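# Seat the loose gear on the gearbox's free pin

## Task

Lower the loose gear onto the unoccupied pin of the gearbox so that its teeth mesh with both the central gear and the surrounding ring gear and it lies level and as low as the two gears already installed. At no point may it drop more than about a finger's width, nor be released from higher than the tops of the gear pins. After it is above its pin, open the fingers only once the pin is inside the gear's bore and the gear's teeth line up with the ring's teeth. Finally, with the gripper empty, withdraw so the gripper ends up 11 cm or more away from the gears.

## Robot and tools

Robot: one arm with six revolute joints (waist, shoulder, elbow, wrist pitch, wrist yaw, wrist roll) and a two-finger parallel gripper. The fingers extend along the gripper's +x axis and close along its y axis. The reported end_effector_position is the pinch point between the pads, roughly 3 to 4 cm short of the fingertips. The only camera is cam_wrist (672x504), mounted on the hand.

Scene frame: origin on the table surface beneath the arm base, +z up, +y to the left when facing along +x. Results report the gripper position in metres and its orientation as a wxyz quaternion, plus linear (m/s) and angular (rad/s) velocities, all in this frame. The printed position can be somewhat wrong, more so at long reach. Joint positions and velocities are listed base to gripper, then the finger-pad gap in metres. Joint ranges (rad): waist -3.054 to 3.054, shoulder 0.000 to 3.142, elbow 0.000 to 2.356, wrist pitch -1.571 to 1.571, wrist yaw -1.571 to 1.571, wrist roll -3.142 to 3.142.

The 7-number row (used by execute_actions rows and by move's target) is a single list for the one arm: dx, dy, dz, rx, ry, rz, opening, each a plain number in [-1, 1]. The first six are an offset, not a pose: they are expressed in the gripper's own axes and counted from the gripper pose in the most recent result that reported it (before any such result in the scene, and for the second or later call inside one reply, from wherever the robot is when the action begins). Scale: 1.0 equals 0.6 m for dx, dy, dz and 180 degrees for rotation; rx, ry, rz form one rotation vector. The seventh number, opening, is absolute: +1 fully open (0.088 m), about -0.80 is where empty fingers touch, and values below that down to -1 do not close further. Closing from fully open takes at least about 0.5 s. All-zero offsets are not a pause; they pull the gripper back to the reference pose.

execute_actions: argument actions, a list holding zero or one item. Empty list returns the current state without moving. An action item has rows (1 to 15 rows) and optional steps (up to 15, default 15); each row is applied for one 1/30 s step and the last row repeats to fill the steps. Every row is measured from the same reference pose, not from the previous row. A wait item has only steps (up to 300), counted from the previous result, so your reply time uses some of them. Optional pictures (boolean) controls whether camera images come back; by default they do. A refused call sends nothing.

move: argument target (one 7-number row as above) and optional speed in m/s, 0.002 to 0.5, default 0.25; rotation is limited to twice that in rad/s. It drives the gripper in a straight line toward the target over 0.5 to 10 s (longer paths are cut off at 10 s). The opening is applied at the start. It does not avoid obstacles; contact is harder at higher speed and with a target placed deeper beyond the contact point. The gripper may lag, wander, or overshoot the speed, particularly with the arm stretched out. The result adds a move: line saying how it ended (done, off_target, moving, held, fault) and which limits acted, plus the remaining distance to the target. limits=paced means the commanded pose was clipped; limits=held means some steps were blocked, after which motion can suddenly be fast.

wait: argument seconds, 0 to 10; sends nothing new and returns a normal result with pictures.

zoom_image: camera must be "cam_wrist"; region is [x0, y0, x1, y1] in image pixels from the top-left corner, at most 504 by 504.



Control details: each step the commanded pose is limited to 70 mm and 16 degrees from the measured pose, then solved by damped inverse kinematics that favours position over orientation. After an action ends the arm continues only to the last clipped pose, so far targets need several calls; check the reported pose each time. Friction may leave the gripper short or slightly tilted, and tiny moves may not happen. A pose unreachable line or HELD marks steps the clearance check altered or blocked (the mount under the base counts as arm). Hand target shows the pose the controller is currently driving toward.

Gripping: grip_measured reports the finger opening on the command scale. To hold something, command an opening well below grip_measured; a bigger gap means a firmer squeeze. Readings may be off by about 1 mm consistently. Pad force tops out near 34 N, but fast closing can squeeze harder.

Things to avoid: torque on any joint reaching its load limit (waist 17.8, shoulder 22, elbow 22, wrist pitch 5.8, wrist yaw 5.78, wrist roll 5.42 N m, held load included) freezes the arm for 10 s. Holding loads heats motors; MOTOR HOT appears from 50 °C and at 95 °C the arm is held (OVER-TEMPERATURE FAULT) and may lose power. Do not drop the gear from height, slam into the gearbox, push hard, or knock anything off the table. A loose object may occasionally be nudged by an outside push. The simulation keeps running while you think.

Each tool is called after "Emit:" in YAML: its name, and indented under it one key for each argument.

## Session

Emit:
execute_actions:
  actions: []

Scene clock: 0.00 s of 4147.00 s.
end_effector_position=(+0.4277, -0.1282, +0.2165) grip_measured=+0.850 end_effector_quat_wxyz=(+0.928, +0.271, +0.255, -0.021) end_effector_velocity=(-0.003, +0.002, -0.004) end_effector_angular_velocity=(-0.017, +0.019, +0.018)
Joint positions: [ 0.006  0.814  0.631  0.264 -0.005 -0.023  0.081]
Joint velocities: [ 0.002 -0.002 -0.002 -0.022  0.007 -0.022 -0.   ]
Heat: hottest elbow 26 °C (+0.0 °C/min).
Hand target: +0.428, -0.128, +0.217; +0.928, +0.271, +0.255, -0.021
camera_calibration (this result's frames):
cam_wrist: T_world_to_cam=[[-0.202264, -0.871533, -0.446675, 0.0728055], [-0.719894, 0.441541, -0.535532, 0.514523], [0.663959, 0.21324, -0.716719, -0.0226664], [0, 0, 0, 1]] pos_world=[0.400178, -0.158897, 0.291819]

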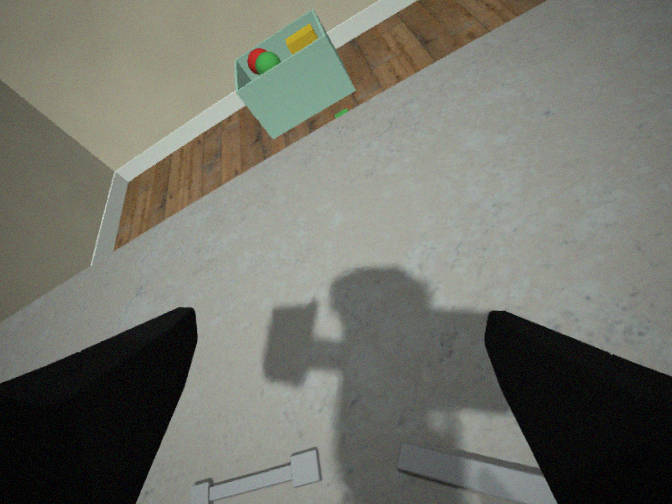

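Emit:
move:
  target: [-0.1395, 0.1605, -0.0795, -0.1484, 0.2557, -0.1022, 1.0]
  speed: 0.3

Scene clock: 14.50 s of 4147.00 s.
end_effector_position=(+0.3499, -0.0333, +0.2694) grip_measured=+1.000 end_effector_quat_wxyz=(+0.781, -0.001, +0.625, +0.002) end_effector_velocity=(-0.004, -0.004, -0.001) end_effector_angular_velocity=(-0.027, +0.032, +0.027)
Joint positions: [ 0.93   1.294  1.308 -1.456  0.995  0.745  0.088]
Joint velocities: [-0.002  0.017  0.017 -0.066 -0.007  0.022  0.   ]
Heat: hottest elbow 28 °C (+8.3 °C/min).
Hand target: +0.351, -0.031, +0.270; +0.780, +0.001, +0.626, +0.004
Off the commanded pose: 0.003 m, 1 deg.
After step 190, 5.97 s passed at rest.
move: done
camera_calibration (this result's frames):
cam_wrist: T_world_to_cam=[[0.0244474, -0.998445, 0.0500959, -0.053986], [-0.994044, -0.0189548, 0.107323, 0.352346], [-0.106206, -0.0524212, -0.992961, 0.381718], [0, 0, 0, 1]] pos_world=[0.392108, -0.0272133, 0.343921]

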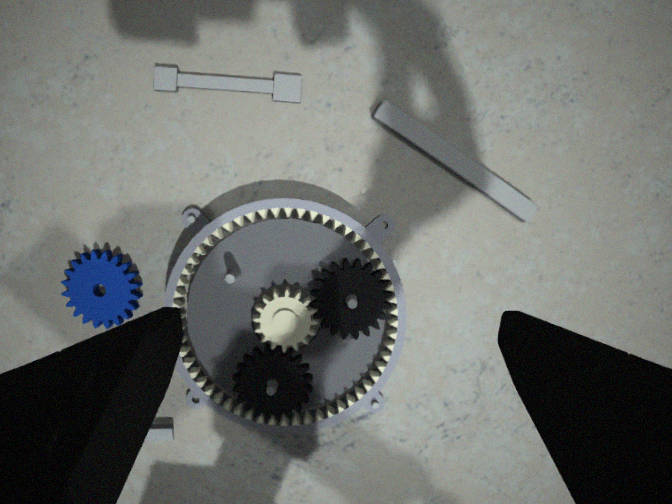

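Emit:
zoom_image:
  camera: "cam_wrist"
  region: [50, 190, 350, 440]

Emit:
zoom_image:
  camera: "cam_wrist"
  region: [52, 236, 152, 336]

Region (50, 190, 350, 440) of cam_wrist's 672x504 image, scaled by 1.680, with more detail than that image has.

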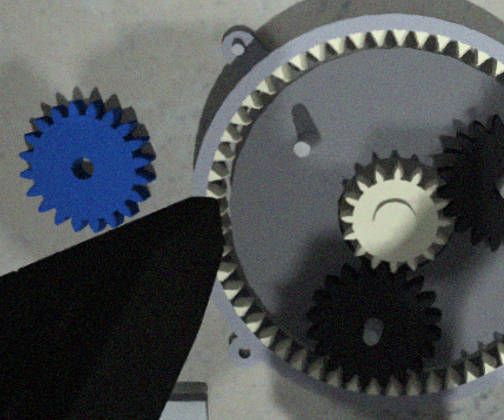

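Region (52, 236, 152, 336) of cam_wrist's 672x504 image, scaled by 5.040, with more detail than that image has.

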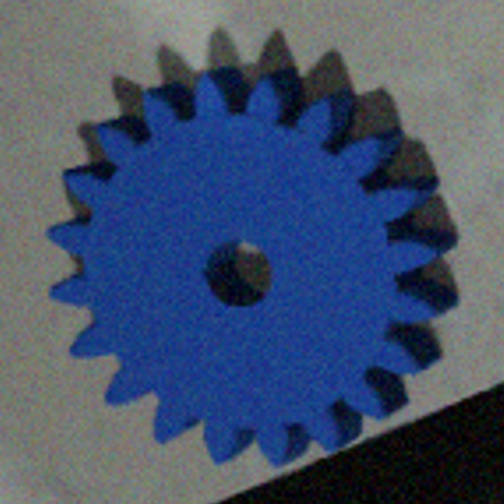

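Emit:
move:
  target: [0.3138, 0.3054, -0.1217, -0.2918, 0.0654, 0.0321, 1.0]
  speed: 0.25

Emit:
execute_actions:
  actions: []

Scene clock: 59.30 s of 4147.00 s.
end_effector_position=(+0.3188, +0.1487, +0.0755) grip_measured=+1.000 end_effector_quat_wxyz=(+0.637, -0.316, +0.630, +0.314) end_effector_velocity=(-0.005, -0.000, -0.005) end_effector_angular_velocity=(-0.007, +0.020, +0.033)
Joint positions: [ 0.721  1.956  1.08  -0.566  0.834 -0.299  0.088]
Joint velocities: [-0.007  0.012 -0.002 -0.007 -0.007 -0.022  0.   ]
Heat: hottest elbow 29 °C (+3.0 °C/min).
Hand target: +0.318, +0.150, +0.072; +0.633, -0.316, +0.632, +0.316
Off the commanded pose: 0.006 m, 1 deg.
After step 190, 36.03 s passed at rest.
move: done
camera_calibration (this result's frames):
cam_wrist: T_world_to_cam=[[0.814271, -0.578032, 0.05331, -0.176372], [-0.562848, -0.763726, 0.31611, 0.30322], [-0.142007, -0.287404, -0.947224, 0.238317], [0, 0, 0, 1]] pos_world=[0.348124, 0.198121, 0.139291]

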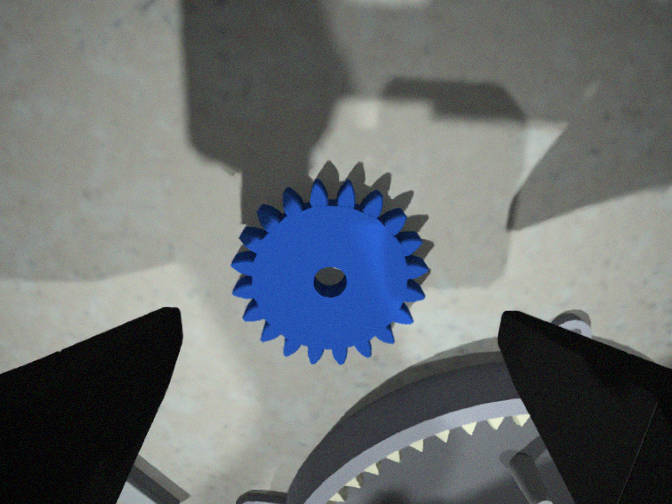

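Scene clock: 59.30 s of 4147.00 s.
end_effector_position=(+0.3188, +0.1487, +0.0755) grip_measured=+1.000 end_effector_quat_wxyz=(+0.637, -0.316, +0.630, +0.314) end_effector_velocity=(-0.005, -0.000, -0.005) end_effector_angular_velocity=(-0.007, +0.020, +0.033)
Joint positions: [ 0.721  1.956  1.08  -0.566  0.834 -0.299  0.088]
Joint velocities: [-0.007  0.012 -0.002 -0.007 -0.007 -0.022  0.   ]
Heat: hottest elbow 29 °C (+3.0 °C/min).
Hand target: +0.318, +0.150, +0.072; +0.633, -0.316, +0.632, +0.316
Off the commanded pose: 0.006 m, 1 deg.
camera_calibration (this result's frames):
cam_wrist: T_world_to_cam=[[0.814271, -0.578032, 0.05331, -0.176372], [-0.562848, -0.763726, 0.31611, 0.30322], [-0.142007, -0.287404, -0.947224, 0.238317], [0, 0, 0, 1]] pos_world=[0.348124, 0.198121, 0.139291]

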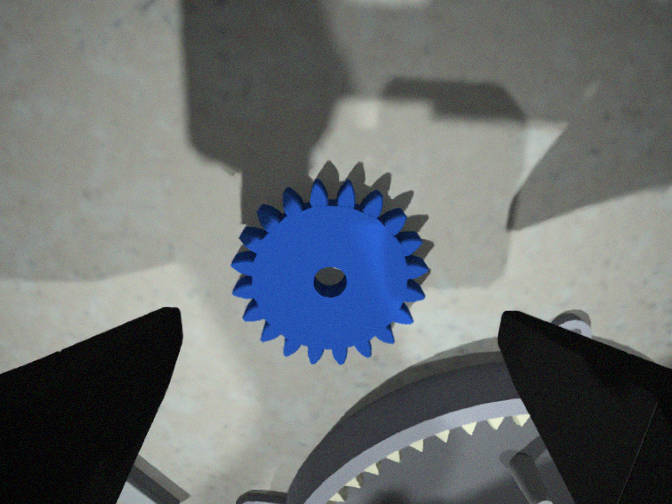

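Emit:
zoom_image:
  camera: "cam_wrist"
  region: [140, 160, 540, 400]

Region (140, 160, 540, 400) of cam_wrist's 672x504 image, scaled by 1.260, with more detail than that image has; it fills the top 302 rows of this view, and the rest is white.

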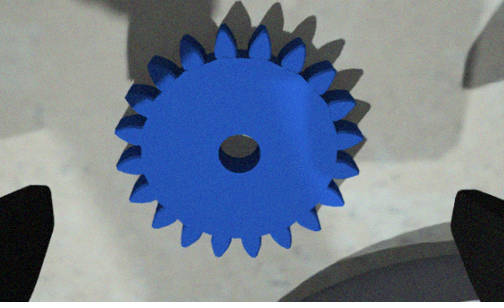

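Emit:
move:
  target: [0.0558, 0.0128, -0.0028, -0.0022, 0.0067, 0.0055, 1.0]
  speed: 0.06

Scene clock: 106.67 s of 4147.00 s.
end_effector_position=(+0.3181, +0.1519, +0.0478) grip_measured=+1.000 end_effector_quat_wxyz=(+0.634, -0.312, +0.634, +0.313) end_effector_velocity=(+0.000, +0.004, -0.001) end_effector_angular_velocity=(+0.024, +0.003, -0.007)
Joint positions: [ 0.665  2.013  1.063 -0.445  0.821 -0.366  0.088]
Joint velocities: [-0.002  0.002 -0.002  0.022 -0.022 -0.007  0.   ]
Heat: hottest waist 30 °C (+1.0 °C/min).
Hand target: +0.312, +0.152, +0.042; +0.626, -0.316, +0.638, +0.318
Off the commanded pose: 0.008 m, 1 deg.
After step 190, 40.13 s passed at rest.
move: done
camera_calibration (this result's frames):
cam_wrist: T_world_to_cam=[[0.810961, -0.583276, 0.0461577, -0.170228], [-0.5648, -0.759786, 0.322065, 0.313732], [-0.152783, -0.287252, -0.945592, 0.216263], [0, 0, 0, 1]] pos_world=[0.348285, 0.201201, 0.111312]

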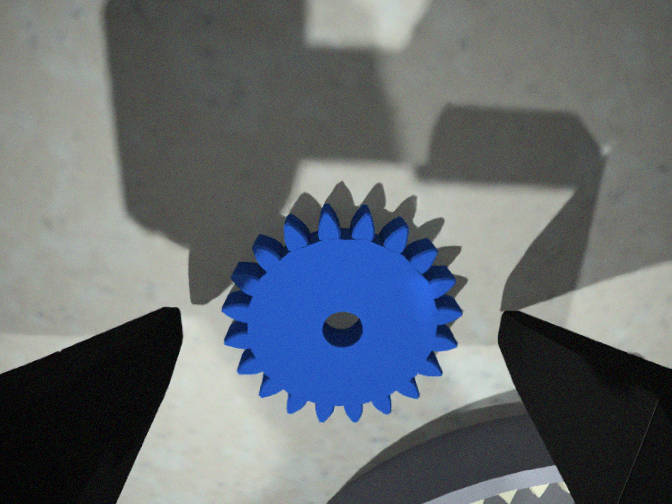

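Emit:
move:
  target: [0.023, 0.0082, -0.0073, -0.0045, 0.0046, 0.0033, 0.72]
  speed: 0.03

Scene clock: 117.70 s of 4147.00 s.
end_effector_position=(+0.3182, +0.1515, +0.0400) grip_measured=+0.720 end_effector_quat_wxyz=(+0.635, -0.312, +0.633, +0.313) end_effector_velocity=(+0.001, -0.002, -0.000) end_effector_angular_velocity=(-0.005, -0.007, +0.015)
Joint positions: [ 0.647  2.024  1.053 -0.403  0.818 -0.393  0.074]
Joint velocities: [-0.002 -0.002 -0.002  0.007  0.007 -0.022  0.   ]
Heat: hottest waist 30 °C (+1.0 °C/min).
Hand target: +0.312, +0.151, +0.034; +0.626, -0.316, +0.638, +0.318
Off the commanded pose: 0.009 m, 1 deg.
After step 190, 3.90 s passed at rest.
move: off_target
camera_calibration (this result's frames):
cam_wrist: T_world_to_cam=[[0.810969, -0.583228, 0.0466342, -0.170239], [-0.5651, -0.760113, 0.320765, 0.316142], [-0.151632, -0.286484, -0.94601, 0.208284], [0, 0, 0, 1]] pos_world=[0.348293, 0.200685, 0.10357]

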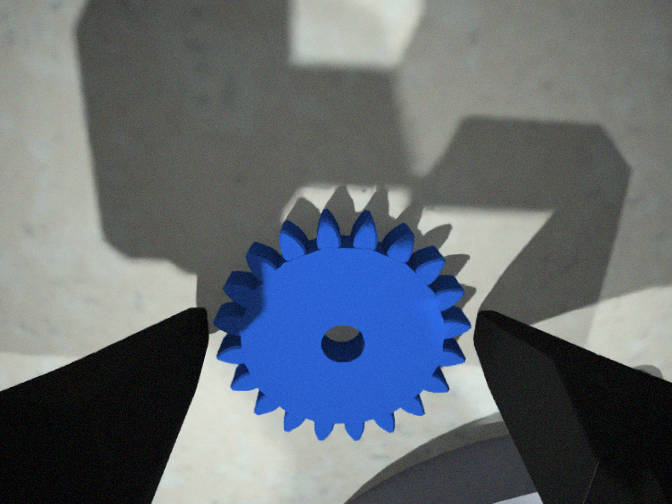

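Emit:
execute_actions:
  actions:
    - {"rows": [[0.010,0.0087,-0.007,-0.0045,0.0046,0.0033,0.68],[0.010,0.0087,-0.007,-0.0045,0.0046,0.0033,0.65],[0.010,0.0087,-0.007,-0.0045,0.0046,0.0033,0.62],[0.010,0.0087,-0.007,-0.0045,0.0046,0.0033,0.59],[0.010,0.0087,-0.007,-0.0045,0.0046,0.0033,0.57],[0.010,0.0087,-0.007,-0.0045,0.0046,0.0033,0.55],[0.010,0.0087,-0.007,-0.0045,0.0046,0.0033,0.53],[0.010,0.0087,-0.007,-0.0045,0.0046,0.0033,0.51],[0.010,0.0087,-0.007,-0.0045,0.0046,0.0033,0.49],[0.010,0.0087,-0.007,-0.0045,0.0046,0.0033,0.46],[0.010,0.0087,-0.007,-0.0045,0.0046,0.0033,0.43],[0.010,0.0087,-0.007,-0.0045,0.0046,0.0033,0.40],[0.010,0.0087,-0.007,-0.0045,0.0046,0.0033,0.37],[0.010,0.0087,-0.007,-0.0045,0.0046,0.0033,0.34],[0.010,0.0087,-0.007,-0.0045,0.0046,0.0033,0.31]], "steps": 15}

Scene clock: 131.27 s of 4147.00 s.
end_effector_position=(+0.3188, +0.1515, +0.0396) grip_measured=+0.535 end_effector_quat_wxyz=(+0.636, -0.313, +0.632, +0.312) end_effector_velocity=(-0.004, -0.002, -0.000) end_effector_angular_velocity=(-0.002, +0.018, +0.007)
Joint positions: [ 0.647  2.025  1.053 -0.397  0.82  -0.397  0.065]
Joint velocities: [-0.002 -0.002 -0.002 -0.022 -0.007  0.007  0.   ]
Heat: hottest waist 30 °C (+1.0 °C/min).
Hand target: +0.312, +0.151, +0.034; +0.627, -0.316, +0.637, +0.318
Off the commanded pose: 0.009 m, 1 deg.
Steps of this call (steps 1 to 190: nothing new was sent; then 6.73 s passed at rest; steps 191 to 205: all 15 steps of this action). Readings (end_effector_position):
191: (+0.3179, +0.1516, +0.0398)
192: (+0.3182, +0.1515, +0.0397)
194: (+0.3185, +0.1514, +0.0396)
198: (+0.3188, +0.1514, +0.0395)
205: the state above
camera_calibration (this result's frames):
cam_wrist: T_world_to_cam=[[0.810378, -0.583768, 0.0500235, -0.170597], [-0.566814, -0.759488, 0.319216, 0.317219], [-0.148356, -0.28704, -0.946361, 0.207054], [0, 0, 0, 1]] pos_world=[0.34877, 0.200768, 0.10322]

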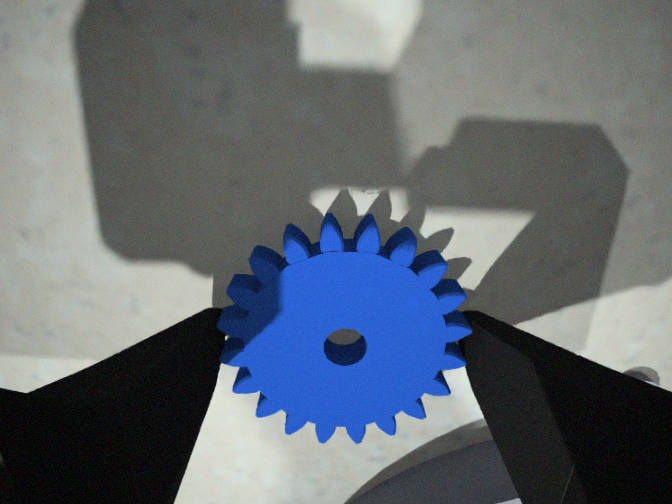

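Emit:
move:
  target: [-0.105, 0, 0, 0, 0, 0, 0.3]
  speed: 0.1

Scene clock: 138.40 s of 4147.00 s.
end_effector_position=(+0.3137, +0.1520, +0.0980) grip_measured=+0.533 end_effector_quat_wxyz=(+0.629, -0.316, +0.635, +0.318) end_effector_velocity=(-0.002, -0.003, +0.003) end_effector_angular_velocity=(-0.003, +0.015, +0.011)
Joint positions: [ 0.781  1.947  1.125 -0.71   0.832 -0.2    0.065]
Joint velocities: [ 0.002 -0.007  0.007 -0.037 -0.007  0.007 -0.   ]
Heat: hottest waist 31 °C (+2.0 °C/min).
Hand target: +0.319, +0.151, +0.102; +0.637, -0.313, +0.632, +0.313
Off the commanded pose: 0.007 m, 1 deg.
move: done
camera_calibration (this result's frames):
cam_wrist: T_world_to_cam=[[0.819113, -0.572124, 0.0415831, -0.172758], [-0.55196, -0.766354, 0.328696, 0.291396], [-0.156188, -0.292192, -0.94352, 0.26469], [0, 0, 0, 1]] pos_world=[0.343688, 0.201814, 0.161143]

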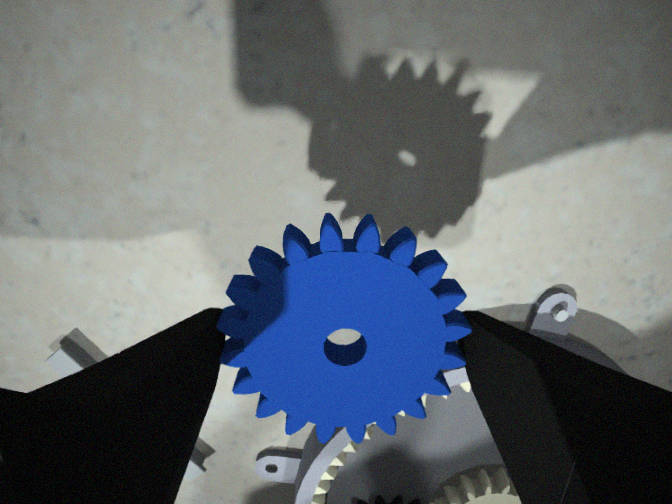

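Emit:
move:
  target: [-0.0063, -0.1389, -0.1937, 0.0221, -0.0021, -0.0019, 0.3]
  speed: 0.15

Emit:
execute_actions:
  actions:
    - {"steps": 15}

Scene clock: 149.03 s of 4147.00 s.
end_effector_position=(+0.3122, +0.0110, +0.1017) grip_measured=+0.535 end_effector_quat_wxyz=(+0.642, -0.298, +0.643, +0.293) end_effector_velocity=(-0.003, -0.002, -0.000) end_effector_angular_velocity=(+0.015, +0.012, +0.012)
Joint positions: [ 0.501  1.421  0.844 -0.655  0.787 -0.539  0.065]
Joint velocities: [-0.012 -0.017 -0.007 -0.007 -0.022 -0.022 -0.   ]
Heat: hottest waist 31 °C (+2.0 °C/min).
Hand target: +0.310, +0.009, +0.101; +0.642, -0.296, +0.643, +0.294
Off the commanded pose: 0.002 m, 0 deg.
move: done
camera_calibration (this result's frames):
cam_wrist: T_world_to_cam=[[0.778239, -0.625834, 0.0517193, -0.240049], [-0.605351, -0.725758, 0.32684, 0.197779], [-0.167012, -0.285668, -0.943663, 0.230045], [0, 0, 0, 1]] pos_world=[0.344962, 0.0590259, 0.164858]

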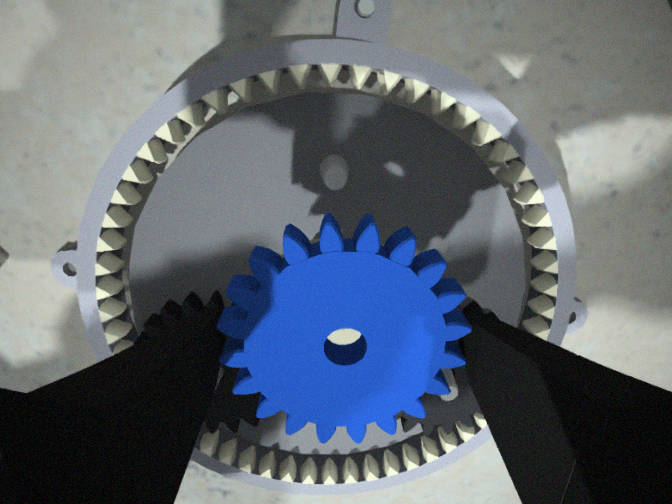

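Scene clock: 149.53 s of 4147.00 s.
end_effector_position=(+0.3123, +0.0108, +0.1018) grip_measured=+0.534 end_effector_quat_wxyz=(+0.642, -0.298, +0.643, +0.293) end_effector_velocity=(+0.001, -0.006, -0.000) end_effector_angular_velocity=(-0.025, -0.001, +0.004)
Joint positions: [ 0.5    1.419  0.843 -0.655  0.785 -0.54   0.065]
Joint velocities: [-0.007 -0.002  0.002 -0.007  0.022 -0.007 -0.   ]
Heat: hottest waist 31 °C (+2.0 °C/min).
Hand target: +0.310, +0.009, +0.101; +0.642, -0.296, +0.643, +0.294
Off the commanded pose: 0.002 m, 0 deg.
Steps of this call (steps 1 to 15: nothing new was sent). Readings (end_effector_position):
1: (+0.3122, +0.0110, +0.1018)
2: (+0.3121, +0.0109, +0.1017)
4: (+0.3122, +0.0109, +0.1018)
8: (+0.3123, +0.0107, +0.1018)
15: the state above
camera_calibration (this result's frames):
cam_wrist: T_world_to_cam=[[0.778189, -0.625933, 0.0512785, -0.240152], [-0.605478, -0.726057, 0.32594, 0.197762], [-0.166785, -0.284691, -0.943999, 0.230025], [0, 0, 0, 1]] pos_world=[0.344989, 0.0587534, 0.164999]

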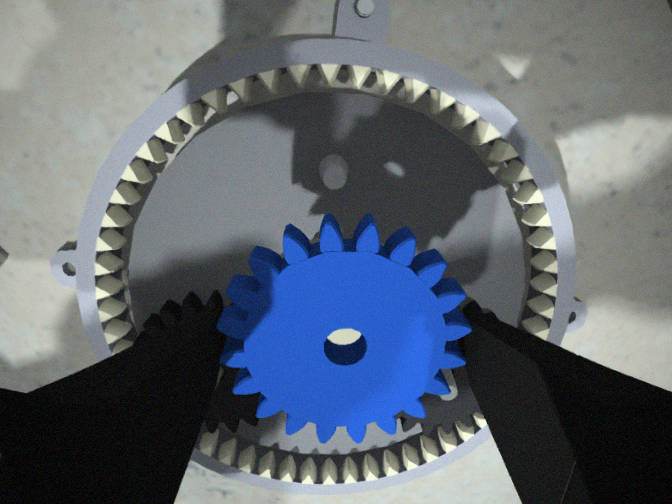

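Emit:
zoom_image:
  camera: "cam_wrist"
  region: [250, 45, 418, 213]

Emit:
zoom_image:
  camera: "cam_wrist"
  region: [220, 200, 472, 452]

Region (250, 45, 418, 213) of cam_wrist's 672x504 image, scaled by 3.000, with more detail than that image has.

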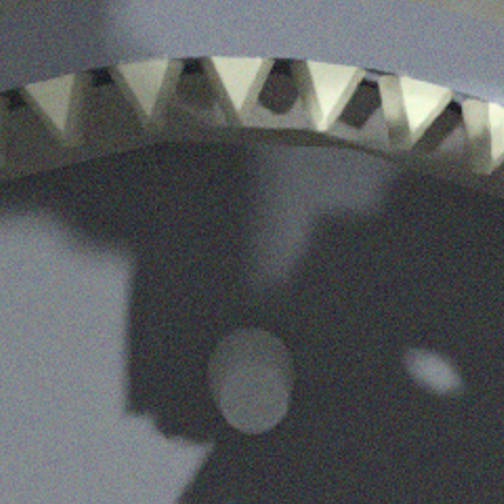

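Region (220, 200, 472, 452) of cam_wrist's 672x504 image, scaled by 2.000, with more detail than that image has.

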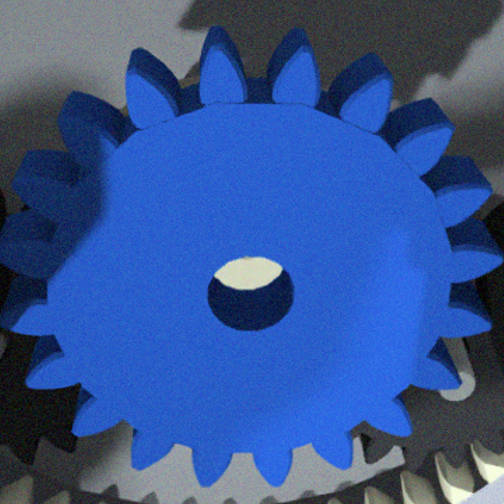

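Emit:
move:
  target: [0.006, 0.0116, 0.0581, -0.0296, 0.001, 0.0034, 0.3]
  speed: 0.08

Scene clock: 192.10 s of 4147.00 s.
end_effector_position=(+0.3284, +0.0395, +0.0988) grip_measured=+0.534 end_effector_quat_wxyz=(+0.628, -0.320, +0.631, +0.324) end_effector_velocity=(+0.001, -0.000, +0.001) end_effector_angular_velocity=(+0.002, +0.012, -0.000)
Joint positions: [ 0.546  1.558  0.943 -0.668  0.789 -0.556  0.065]
Joint velocities: [-0.002  0.007  0.017 -0.022 -0.007  0.007 -0.001]
Heat: hottest waist 28 °C (-3.0 °C/min).
Hand target: +0.330, +0.042, +0.098; +0.625, -0.324, +0.631, +0.326
Off the commanded pose: 0.003 m, 1 deg.
move: done
camera_calibration (this result's frames):
cam_wrist: T_world_to_cam=[[0.827967, -0.55943, 0.0388492, -0.252311], [-0.539885, -0.776472, 0.324986, 0.209888], [-0.151642, -0.290052, -0.944921, 0.233365], [0, 0, 0, 1]] pos_world=[0.357608, 0.08951, 0.162103]

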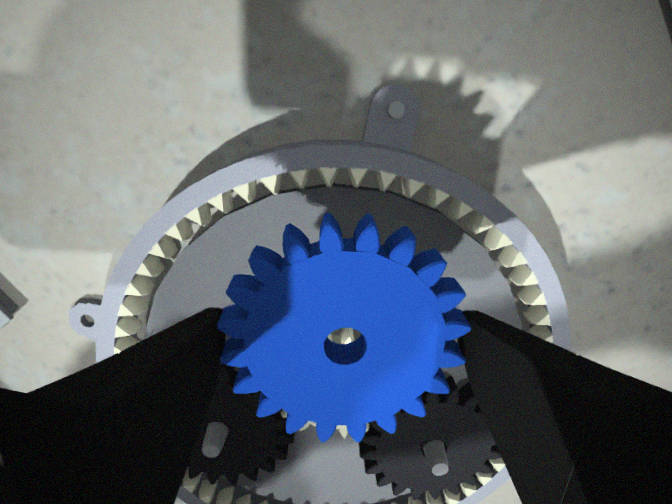

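Emit:
move:
  target: [0.0447, 0.0002, 0.0044, -0.003, 0.0016, -0.0002, 0.3]
  speed: 0.04

Emit:
zoom_image:
  camera: "cam_wrist"
  region: [250, 180, 450, 380]

Scene clock: 202.17 s of 4147.00 s.
end_effector_position=(+0.3348, +0.0404, +0.0770) grip_measured=+0.534 end_effector_quat_wxyz=(+0.633, -0.321, +0.628, +0.320) end_effector_velocity=(+0.002, +0.000, +0.000) end_effector_angular_velocity=(+0.008, -0.005, -0.003)
Joint positions: [ 0.489  1.598  0.921 -0.534  0.777 -0.64   0.065]
Joint velocities: [-0.002 -0.002  0.002  0.007 -0.007 -0.007  0.   ]
Heat: hottest waist 29 °C (-2.0 °C/min).
Hand target: +0.329, +0.042, +0.072; +0.625, -0.324, +0.632, +0.326
Off the commanded pose: 0.007 m, 1 deg.
move: done
camera_calibration (this result's frames):
cam_wrist: T_world_to_cam=[[0.824795, -0.563062, 0.0517192, -0.256077], [-0.547964, -0.773403, 0.318722, 0.224158], [-0.139461, -0.291221, -0.946436, 0.210125], [0, 0, 0, 1]] pos_world=[0.363346, 0.0903694, 0.140669]

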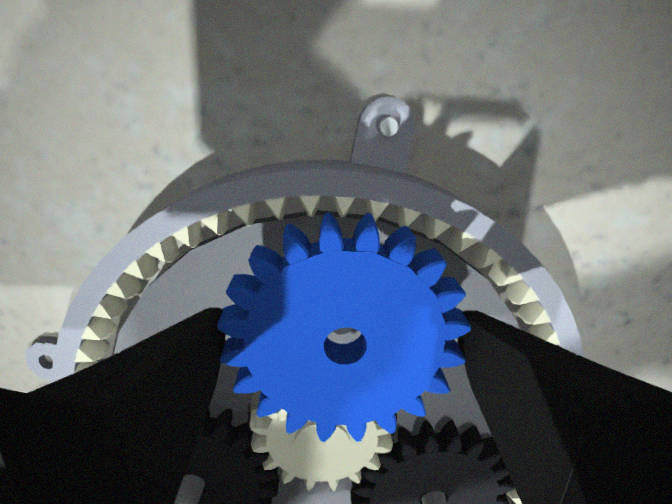

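Region (250, 180, 450, 380) of cam_wrist's 672x504 image, scaled by 2.520, with more detail than that image has.

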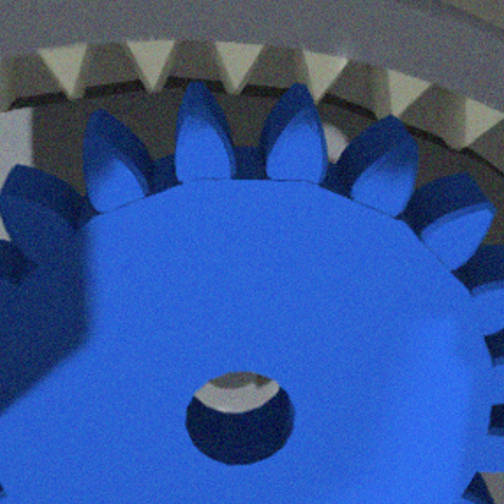

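Emit:
zoom_image:
  camera: "cam_wrist"
  region: [313, 314, 377, 378]

Region (313, 314, 377, 378) of cam_wrist's 672x504 image, scaled by 7.875, with more detail than that image has.

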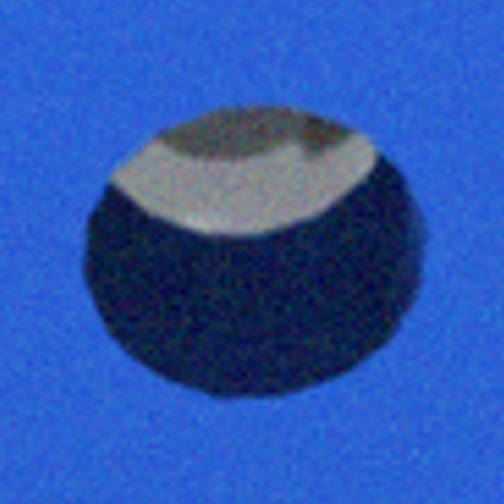

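Emit:
move:
  target: [0.0133, 0.0082, -0.0048, -0.0044, 0.0042, 0.0037, 0.3]
  speed: 0.015

Emit:
zoom_image:
  camera: "cam_wrist"
  region: [313, 314, 377, 378]

Scene clock: 222.90 s of 4147.00 s.
end_effector_position=(+0.3346, +0.0397, +0.0738) grip_measured=+0.534 end_effector_quat_wxyz=(+0.633, -0.322, +0.628, +0.320) end_effector_velocity=(+0.004, +0.002, +0.002) end_effector_angular_velocity=(+0.014, -0.018, +0.005)
Joint positions: [ 0.48   1.601  0.915 -0.517  0.775 -0.652  0.065]
Joint velocities: [ 0.002 -0.007 -0.002  0.022 -0.007 -0.022 -0.001]
Heat: hottest waist 29 °C (-1.0 °C/min).
Hand target: +0.329, +0.041, +0.069; +0.624, -0.324, +0.632, +0.326
Off the commanded pose: 0.007 m, 1 deg.
move: done
camera_calibration (this result's frames):
cam_wrist: T_world_to_cam=[[0.824909, -0.562853, 0.052174, -0.256242], [-0.547848, -0.773342, 0.319068, 0.224511], [-0.13924, -0.291786, -0.946294, 0.206863], [0, 0, 0, 1]] pos_world=[0.363178, 0.0897567, 0.137488]

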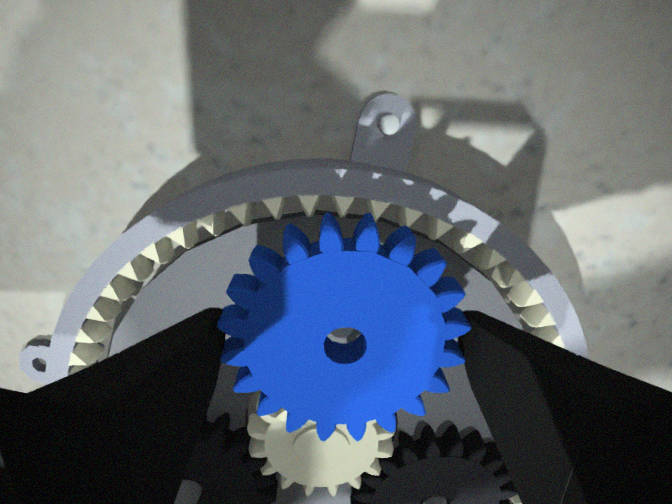

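Region (313, 314, 377, 378) of cam_wrist's 672x504 image, scaled by 7.875, with more detail than that image has.

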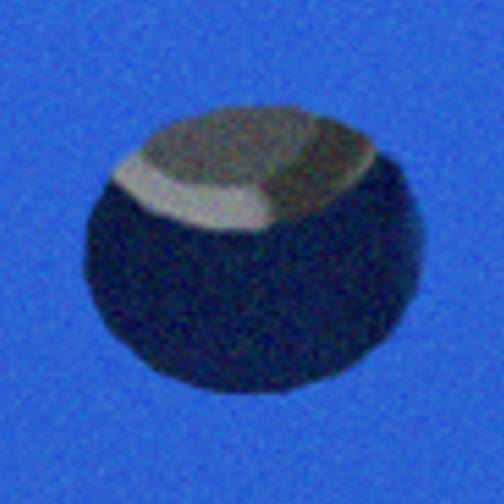

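Emit:
move:
  target: [0.0163, 0.0095, -0.0045, -0.0042, 0.0044, 0.0039, 0.3]
  speed: 0.012

Emit:
zoom_image:
  camera: "cam_wrist"
  region: [313, 314, 377, 378]

Emit:
zoom_image:
  camera: "cam_wrist"
  region: [250, 185, 450, 275]

Scene clock: 231.90 s of 4147.00 s.
end_effector_position=(+0.3360, +0.0402, +0.0722) grip_measured=+0.534 end_effector_quat_wxyz=(+0.635, -0.323, +0.625, +0.319) end_effector_velocity=(+0.000, +0.002, +0.001) end_effector_angular_velocity=(+0.009, -0.004, +0.019)
Joint positions: [ 0.476  1.602  0.91  -0.495  0.774 -0.667  0.065]
Joint velocities: [ 0.002 -0.002 -0.002  0.007 -0.007 -0.022 -0.   ]
Heat: hottest waist 29 °C (+0.0 °C/min).
Hand target: +0.328, +0.041, +0.064; +0.624, -0.324, +0.632, +0.325
Off the commanded pose: 0.011 m, 2 deg.
move: off_target
camera_calibration (this result's frames):
cam_wrist: T_world_to_cam=[[0.825029, -0.562116, 0.0579098, -0.25753], [-0.549708, -0.774596, 0.312766, 0.227272], [-0.130954, -0.289875, -0.948063, 0.202934], [0, 0, 0, 1]] pos_world=[0.363978, 0.090107, 0.136224]

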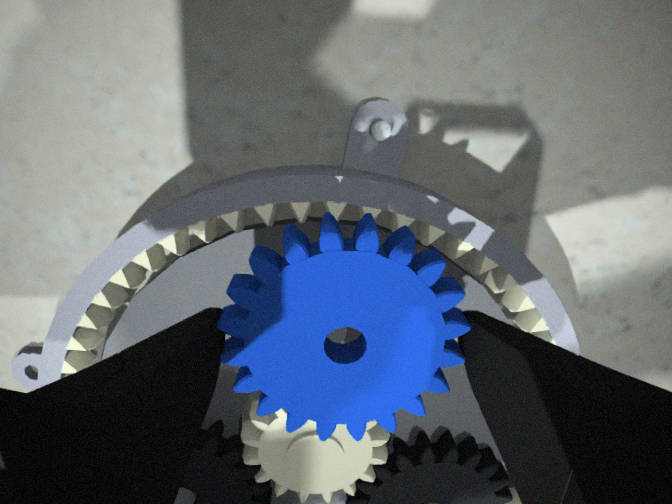

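Region (313, 314, 377, 378) of cam_wrist's 672x504 image, scaled by 7.875, with more detail than that image has.

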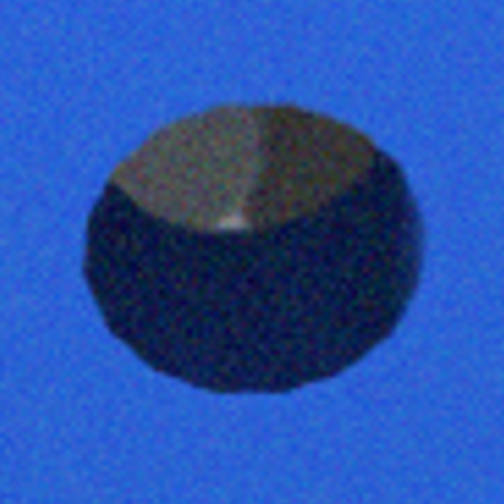

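Region (250, 185, 450, 275) of cam_wrist's 672x504 image, scaled by 2.520, with more detail than that image has; it fills the top 227 rows of this view, and the rest is white.

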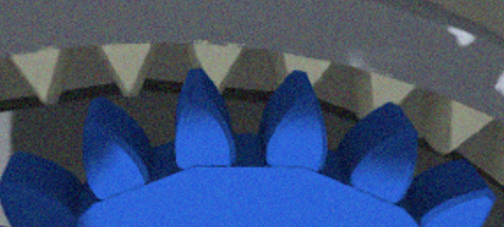

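Emit:
execute_actions:
  actions: []

Scene clock: 251.33 s of 4147.00 s.
end_effector_position=(+0.3357, +0.0414, +0.0715) grip_measured=+0.535 end_effector_quat_wxyz=(+0.636, -0.320, +0.624, +0.321) end_effector_velocity=(-0.005, -0.002, -0.001) end_effector_angular_velocity=(-0.014, +0.018, +0.024)
Joint positions: [ 0.475  1.604  0.908 -0.489  0.767 -0.667  0.065]
Joint velocities: [-0.002  0.002 -0.002 -0.022  0.007 -0.007 -0.   ]
Heat: hottest waist 28 °C (+0.0 °C/min).
Hand target: +0.328, +0.041, +0.064; +0.624, -0.324, +0.632, +0.325
Off the commanded pose: 0.010 m, 2 deg.
Steps of this call (steps 1 to 583: nothing new was sent). Readings (end_effector_position):
1: (+0.3361, +0.0401, +0.0722)
2: (+0.3361, +0.0401, +0.0722)
4: (+0.3362, +0.0401, +0.0722)
8: (+0.3362, +0.0403, +0.0722)
583: the state above
camera_calibration (this result's frames):
cam_wrist: T_world_to_cam=[[0.824394, -0.563467, 0.0536634, -0.256009], [-0.550339, -0.775789, 0.308673, 0.228841], [-0.132296, -0.284001, -0.949653, 0.202822], [0, 0, 0, 1]] pos_world=[0.363824, 0.0908816, 0.135711]

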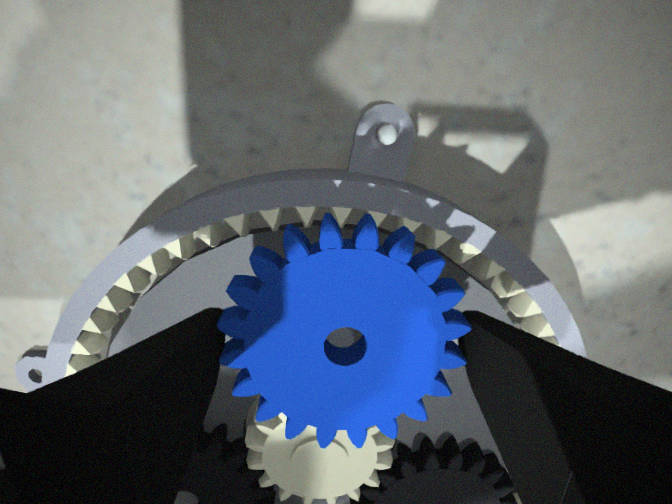

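Emit:
execute_actions:
  actions: []

Emit:
zoom_image:
  camera: "cam_wrist"
  region: [313, 314, 377, 378]

Scene clock: 255.53 s of 4147.00 s.
end_effector_position=(+0.3354, +0.0411, +0.0711) grip_measured=+0.535 end_effector_quat_wxyz=(+0.635, -0.321, +0.625, +0.321) end_effector_velocity=(-0.002, -0.000, -0.000) end_effector_angular_velocity=(+0.004, +0.008, -0.004)
Joint positions: [ 0.474  1.605  0.908 -0.49   0.768 -0.667  0.065]
Joint velocities: [-0.002 -0.002 -0.002 -0.007 -0.007  0.007 -0.   ]
Heat: hottest waist 28 °C (+0.0 °C/min).
Hand target: +0.328, +0.041, +0.064; +0.624, -0.324, +0.632, +0.325
Off the commanded pose: 0.010 m, 2 deg.
Steps of this call (steps 1 to 126: nothing new was sent). Readings (end_effector_position):
1: (+0.3357, +0.0414, +0.0715)
2: (+0.3357, +0.0414, +0.0715)
4: (+0.3357, +0.0414, +0.0715)
8: (+0.3357, +0.0414, +0.0715)
126: the state above
camera_calibration (this result's frames):
cam_wrist: T_world_to_cam=[[0.824765, -0.562944, 0.0534542, -0.255977], [-0.549535, -0.775638, 0.310479, 0.228202], [-0.133321, -0.285447, -0.949076, 0.202746], [0, 0, 0, 1]] pos_world=[0.363555, 0.0907744, 0.135252]

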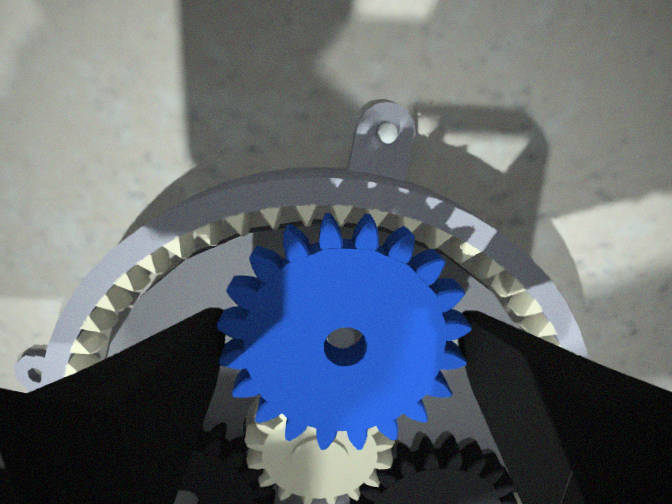

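Region (313, 314, 377, 378) of cam_wrist's 672x504 image, scaled by 7.875, with more detail than that image has.

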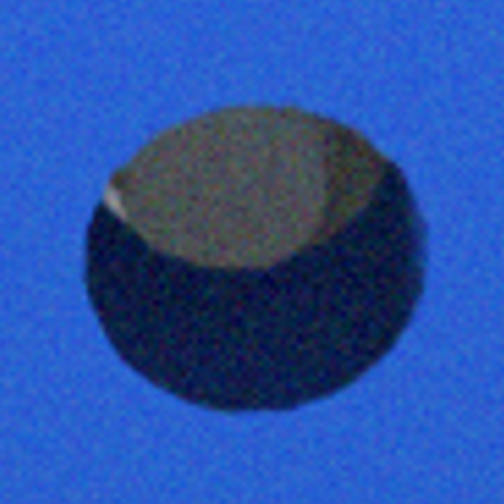

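Emit:
execute_actions:
  actions:
    - {"rows": [[0.011,0.009,-0.0078,-0.0036,0.007,0.0041,0.3],[0.0105,0.0089,-0.0084,-0.0036,0.007,0.0041,0.3],[0.010,0.0087,-0.009,-0.0036,0.007,0.0041,0.3],[0.0095,0.0086,-0.0096,-0.0036,0.007,0.0041,0.3],[0.009,0.0084,-0.0102,-0.0036,0.007,0.0041,0.3],[0.0087,0.0082,-0.0108,-0.0036,0.007,0.0041,0.3],[0.0085,0.0081,-0.0113,-0.0036,0.007,0.0041,0.3]], "steps": 15}

Emit:
zoom_image:
  camera: "cam_wrist"
  region: [313, 314, 377, 378]

Scene clock: 279.83 s of 4147.00 s.
end_effector_position=(+0.3325, +0.0399, +0.0677) grip_measured=+0.534 end_effector_quat_wxyz=(+0.630, -0.322, +0.629, +0.321) end_effector_velocity=(-0.005, +0.001, -0.000) end_effector_angular_velocity=(+0.016, +0.022, +0.021)
Joint positions: [ 0.467  1.611  0.903 -0.49   0.769 -0.668  0.065]
Joint velocities: [-0.002 -0.002 -0.002 -0.022 -0.022 -0.007  0.002]
Heat: hottest waist 28 °C (-1.0 °C/min).
Hand target: +0.328, +0.039, +0.066; +0.625, -0.324, +0.632, +0.325
Off the commanded pose: 0.005 m, 1 deg.
Steps of this call (steps 1 to 714: nothing new was sent; steps 715 to 729: all 15 steps of this action). Readings (end_effector_position):
715: (+0.3329, +0.0400, +0.0678)
716: (+0.3329, +0.0400, +0.0678)
718: (+0.3329, +0.0400, +0.0678)
722: (+0.3327, +0.0400, +0.0678)
729: the state above
camera_calibration (this result's frames):
cam_wrist: T_world_to_cam=[[0.826999, -0.560131, 0.048234, -0.25454], [-0.543666, -0.774931, 0.32235, 0.223897], [-0.14318, -0.292806, -0.945391, 0.20215], [0, 0, 0, 1]] pos_world=[0.361173, 0.0901195, 0.131216]

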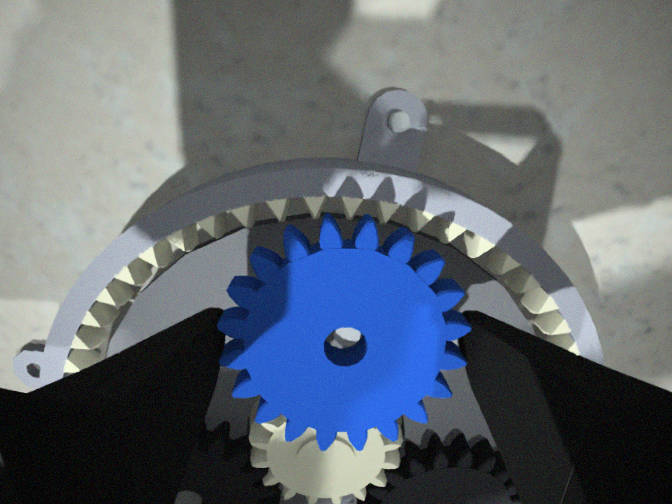

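Region (313, 314, 377, 378) of cam_wrist's 672x504 image, scaled by 7.875, with more detail than that image has.

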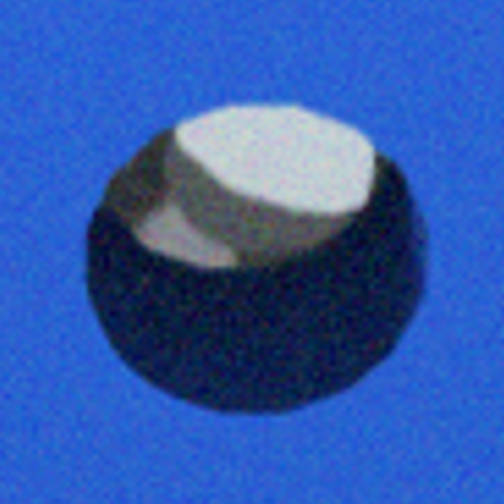

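Emit:
zoom_image:
  camera: "cam_wrist"
  region: [250, 185, 450, 275]

Region (250, 185, 450, 275) of cam_wrist's 672x504 image, scaled by 2.520, with more detail than that image has; it fills the top 227 rows of this view, and the rest is white.

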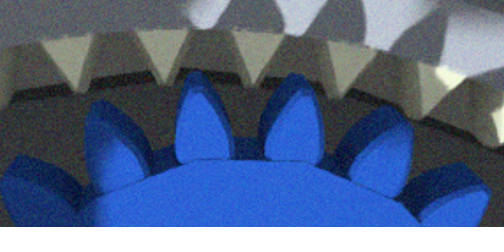

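Emit:
execute_actions:
  actions:
    - {"rows": [[0.0036,0.0054,-0.0065,-0.0028,0.0028,0.0024,0.3],[0.0044,0.0053,-0.0062,-0.0028,0.0028,0.0024,0.3],[0.0052,0.0053,-0.006,-0.0028,0.0028,0.0024,0.3],[0.006,0.0052,-0.0057,-0.0028,0.0028,0.0024,0.3],[0.0068,0.0052,-0.0055,-0.0028,0.0028,0.0024,0.3],[0.0076,0.0051,-0.0052,-0.0028,0.0028,0.0024,0.3],[0.0084,0.0051,-0.005,-0.0028,0.0028,0.0024,0.3],[0.0092,0.005,-0.0047,-0.0028,0.0028,0.0024,0.3],[0.01,0.005,-0.0045,-0.0028,0.0028,0.0024,0.3],[0.0108,0.005,-0.0042,-0.0028,0.0028,0.0024,0.3],[0.0116,0.0049,-0.004,-0.0028,0.0028,0.0024,0.3],[0.0124,0.0049,-0.0038,-0.0028,0.0028,0.0024,0.3],[0.0132,0.0048,-0.0036,-0.0028,0.0028,0.0024,0.3],[0.014,0.0048,-0.0034,-0.0028,0.0028,0.0024,0.3],[0.0145,0.0048,-0.0033,-0.0028,0.0028,0.0024,0.3]], "steps": 15}
  pictures: false

Emit:
wait:
  seconds: 0.7

Emit:
zoom_image:
  camera: "cam_wrist"
  region: [250, 185, 450, 385]

Scene clock: 308.57 s of 4147.00 s.
end_effector_position=(+0.3336, +0.0402, +0.0652) grip_measured=+0.535 end_effector_quat_wxyz=(+0.633, -0.319, +0.627, +0.323) end_effector_velocity=(-0.000, -0.000, -0.013) end_effector_angular_velocity=(+0.005, +0.013, -0.014)
Joint positions: [ 0.457  1.612  0.899 -0.468  0.758 -0.683  0.065]
Joint velocities: [-0.037  0.027 -0.007  0.051 -0.022 -0.022  0.   ]
Heat: hottest waist 29 °C (+1.0 °C/min).
Hand target: +0.329, +0.040, +0.059; +0.625, -0.324, +0.632, +0.325
Off the commanded pose: 0.008 m, 1 deg.
Steps of this call (steps 1 to 847: nothing new was sent; steps 848 to 862: all 15 steps of this action). Readings (end_effector_position):
848: (+0.3313, +0.0405, +0.0676)
849: (+0.3313, +0.0405, +0.0676)
851: (+0.3314, +0.0404, +0.0675)
855: (+0.3322, +0.0401, +0.0669)
862: the state above

Scene clock: 309.27 s of 4147.00 s.
end_effector_position=(+0.3339, +0.0398, +0.0637) grip_measured=+0.534 end_effector_quat_wxyz=(+0.633, -0.319, +0.628, +0.322) end_effector_velocity=(-0.001, -0.000, +0.000) end_effector_angular_velocity=(-0.005, -0.005, +0.007)
Joint positions: [ 0.453  1.615  0.898 -0.462  0.758 -0.686  0.065]
Joint velocities: [ 0.002 -0.002 -0.007  0.007  0.007 -0.007 -0.002]
Heat: hottest waist 29 °C (+1.0 °C/min).
Hand target: +0.329, +0.040, +0.059; +0.625, -0.324, +0.632, +0.325
Off the commanded pose: 0.007 m, 1 deg.
Steps of this call (steps 1 to 21: nothing new was sent). Readings (end_effector_position):
1: (+0.3336, +0.0401, +0.0648)
2: (+0.3335, +0.0401, +0.0644)
4: (+0.3336, +0.0400, +0.0640)
8: (+0.3338, +0.0400, +0.0638)
21: the state above
camera_calibration (this result's frames):
cam_wrist: T_world_to_cam=[[0.824565, -0.56384, 0.0466495, -0.254497], [-0.547813, -0.775075, 0.314896, 0.227762], [-0.141394, -0.285208, -0.947979, 0.197721], [0, 0, 0, 1]] pos_world=[0.362577, 0.0894283, 0.127586]

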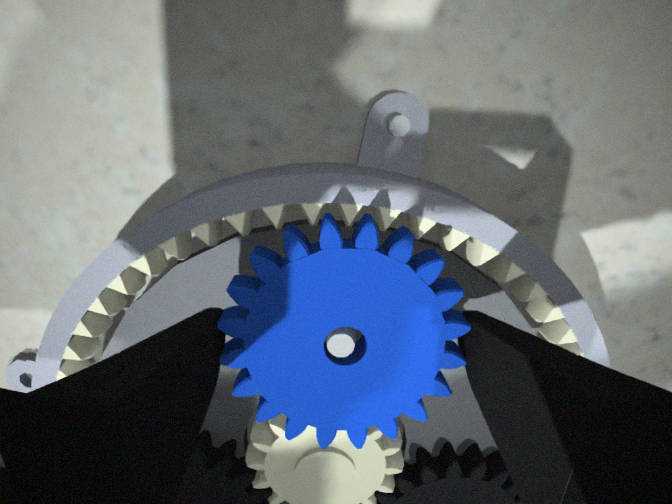

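Region (250, 185, 450, 385) of cam_wrist's 672x504 image, scaled by 2.520, with more detail than that image has.

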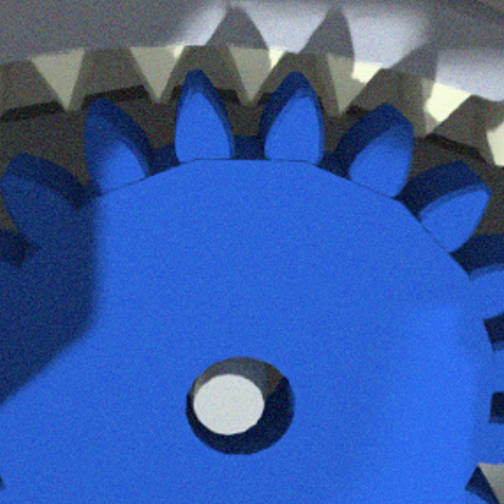

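Emit:
zoom_image:
  camera: "cam_wrist"
  region: [230, 390, 430, 504]

Region (230, 390, 430, 504) of cam_wrist's 672x504 image, scaled by 2.520, with more detail than that image has; it fills the top 287 rows of this view, and the rest is white.

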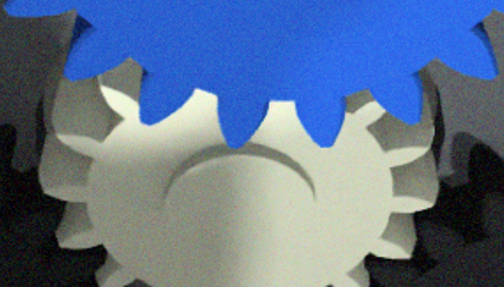

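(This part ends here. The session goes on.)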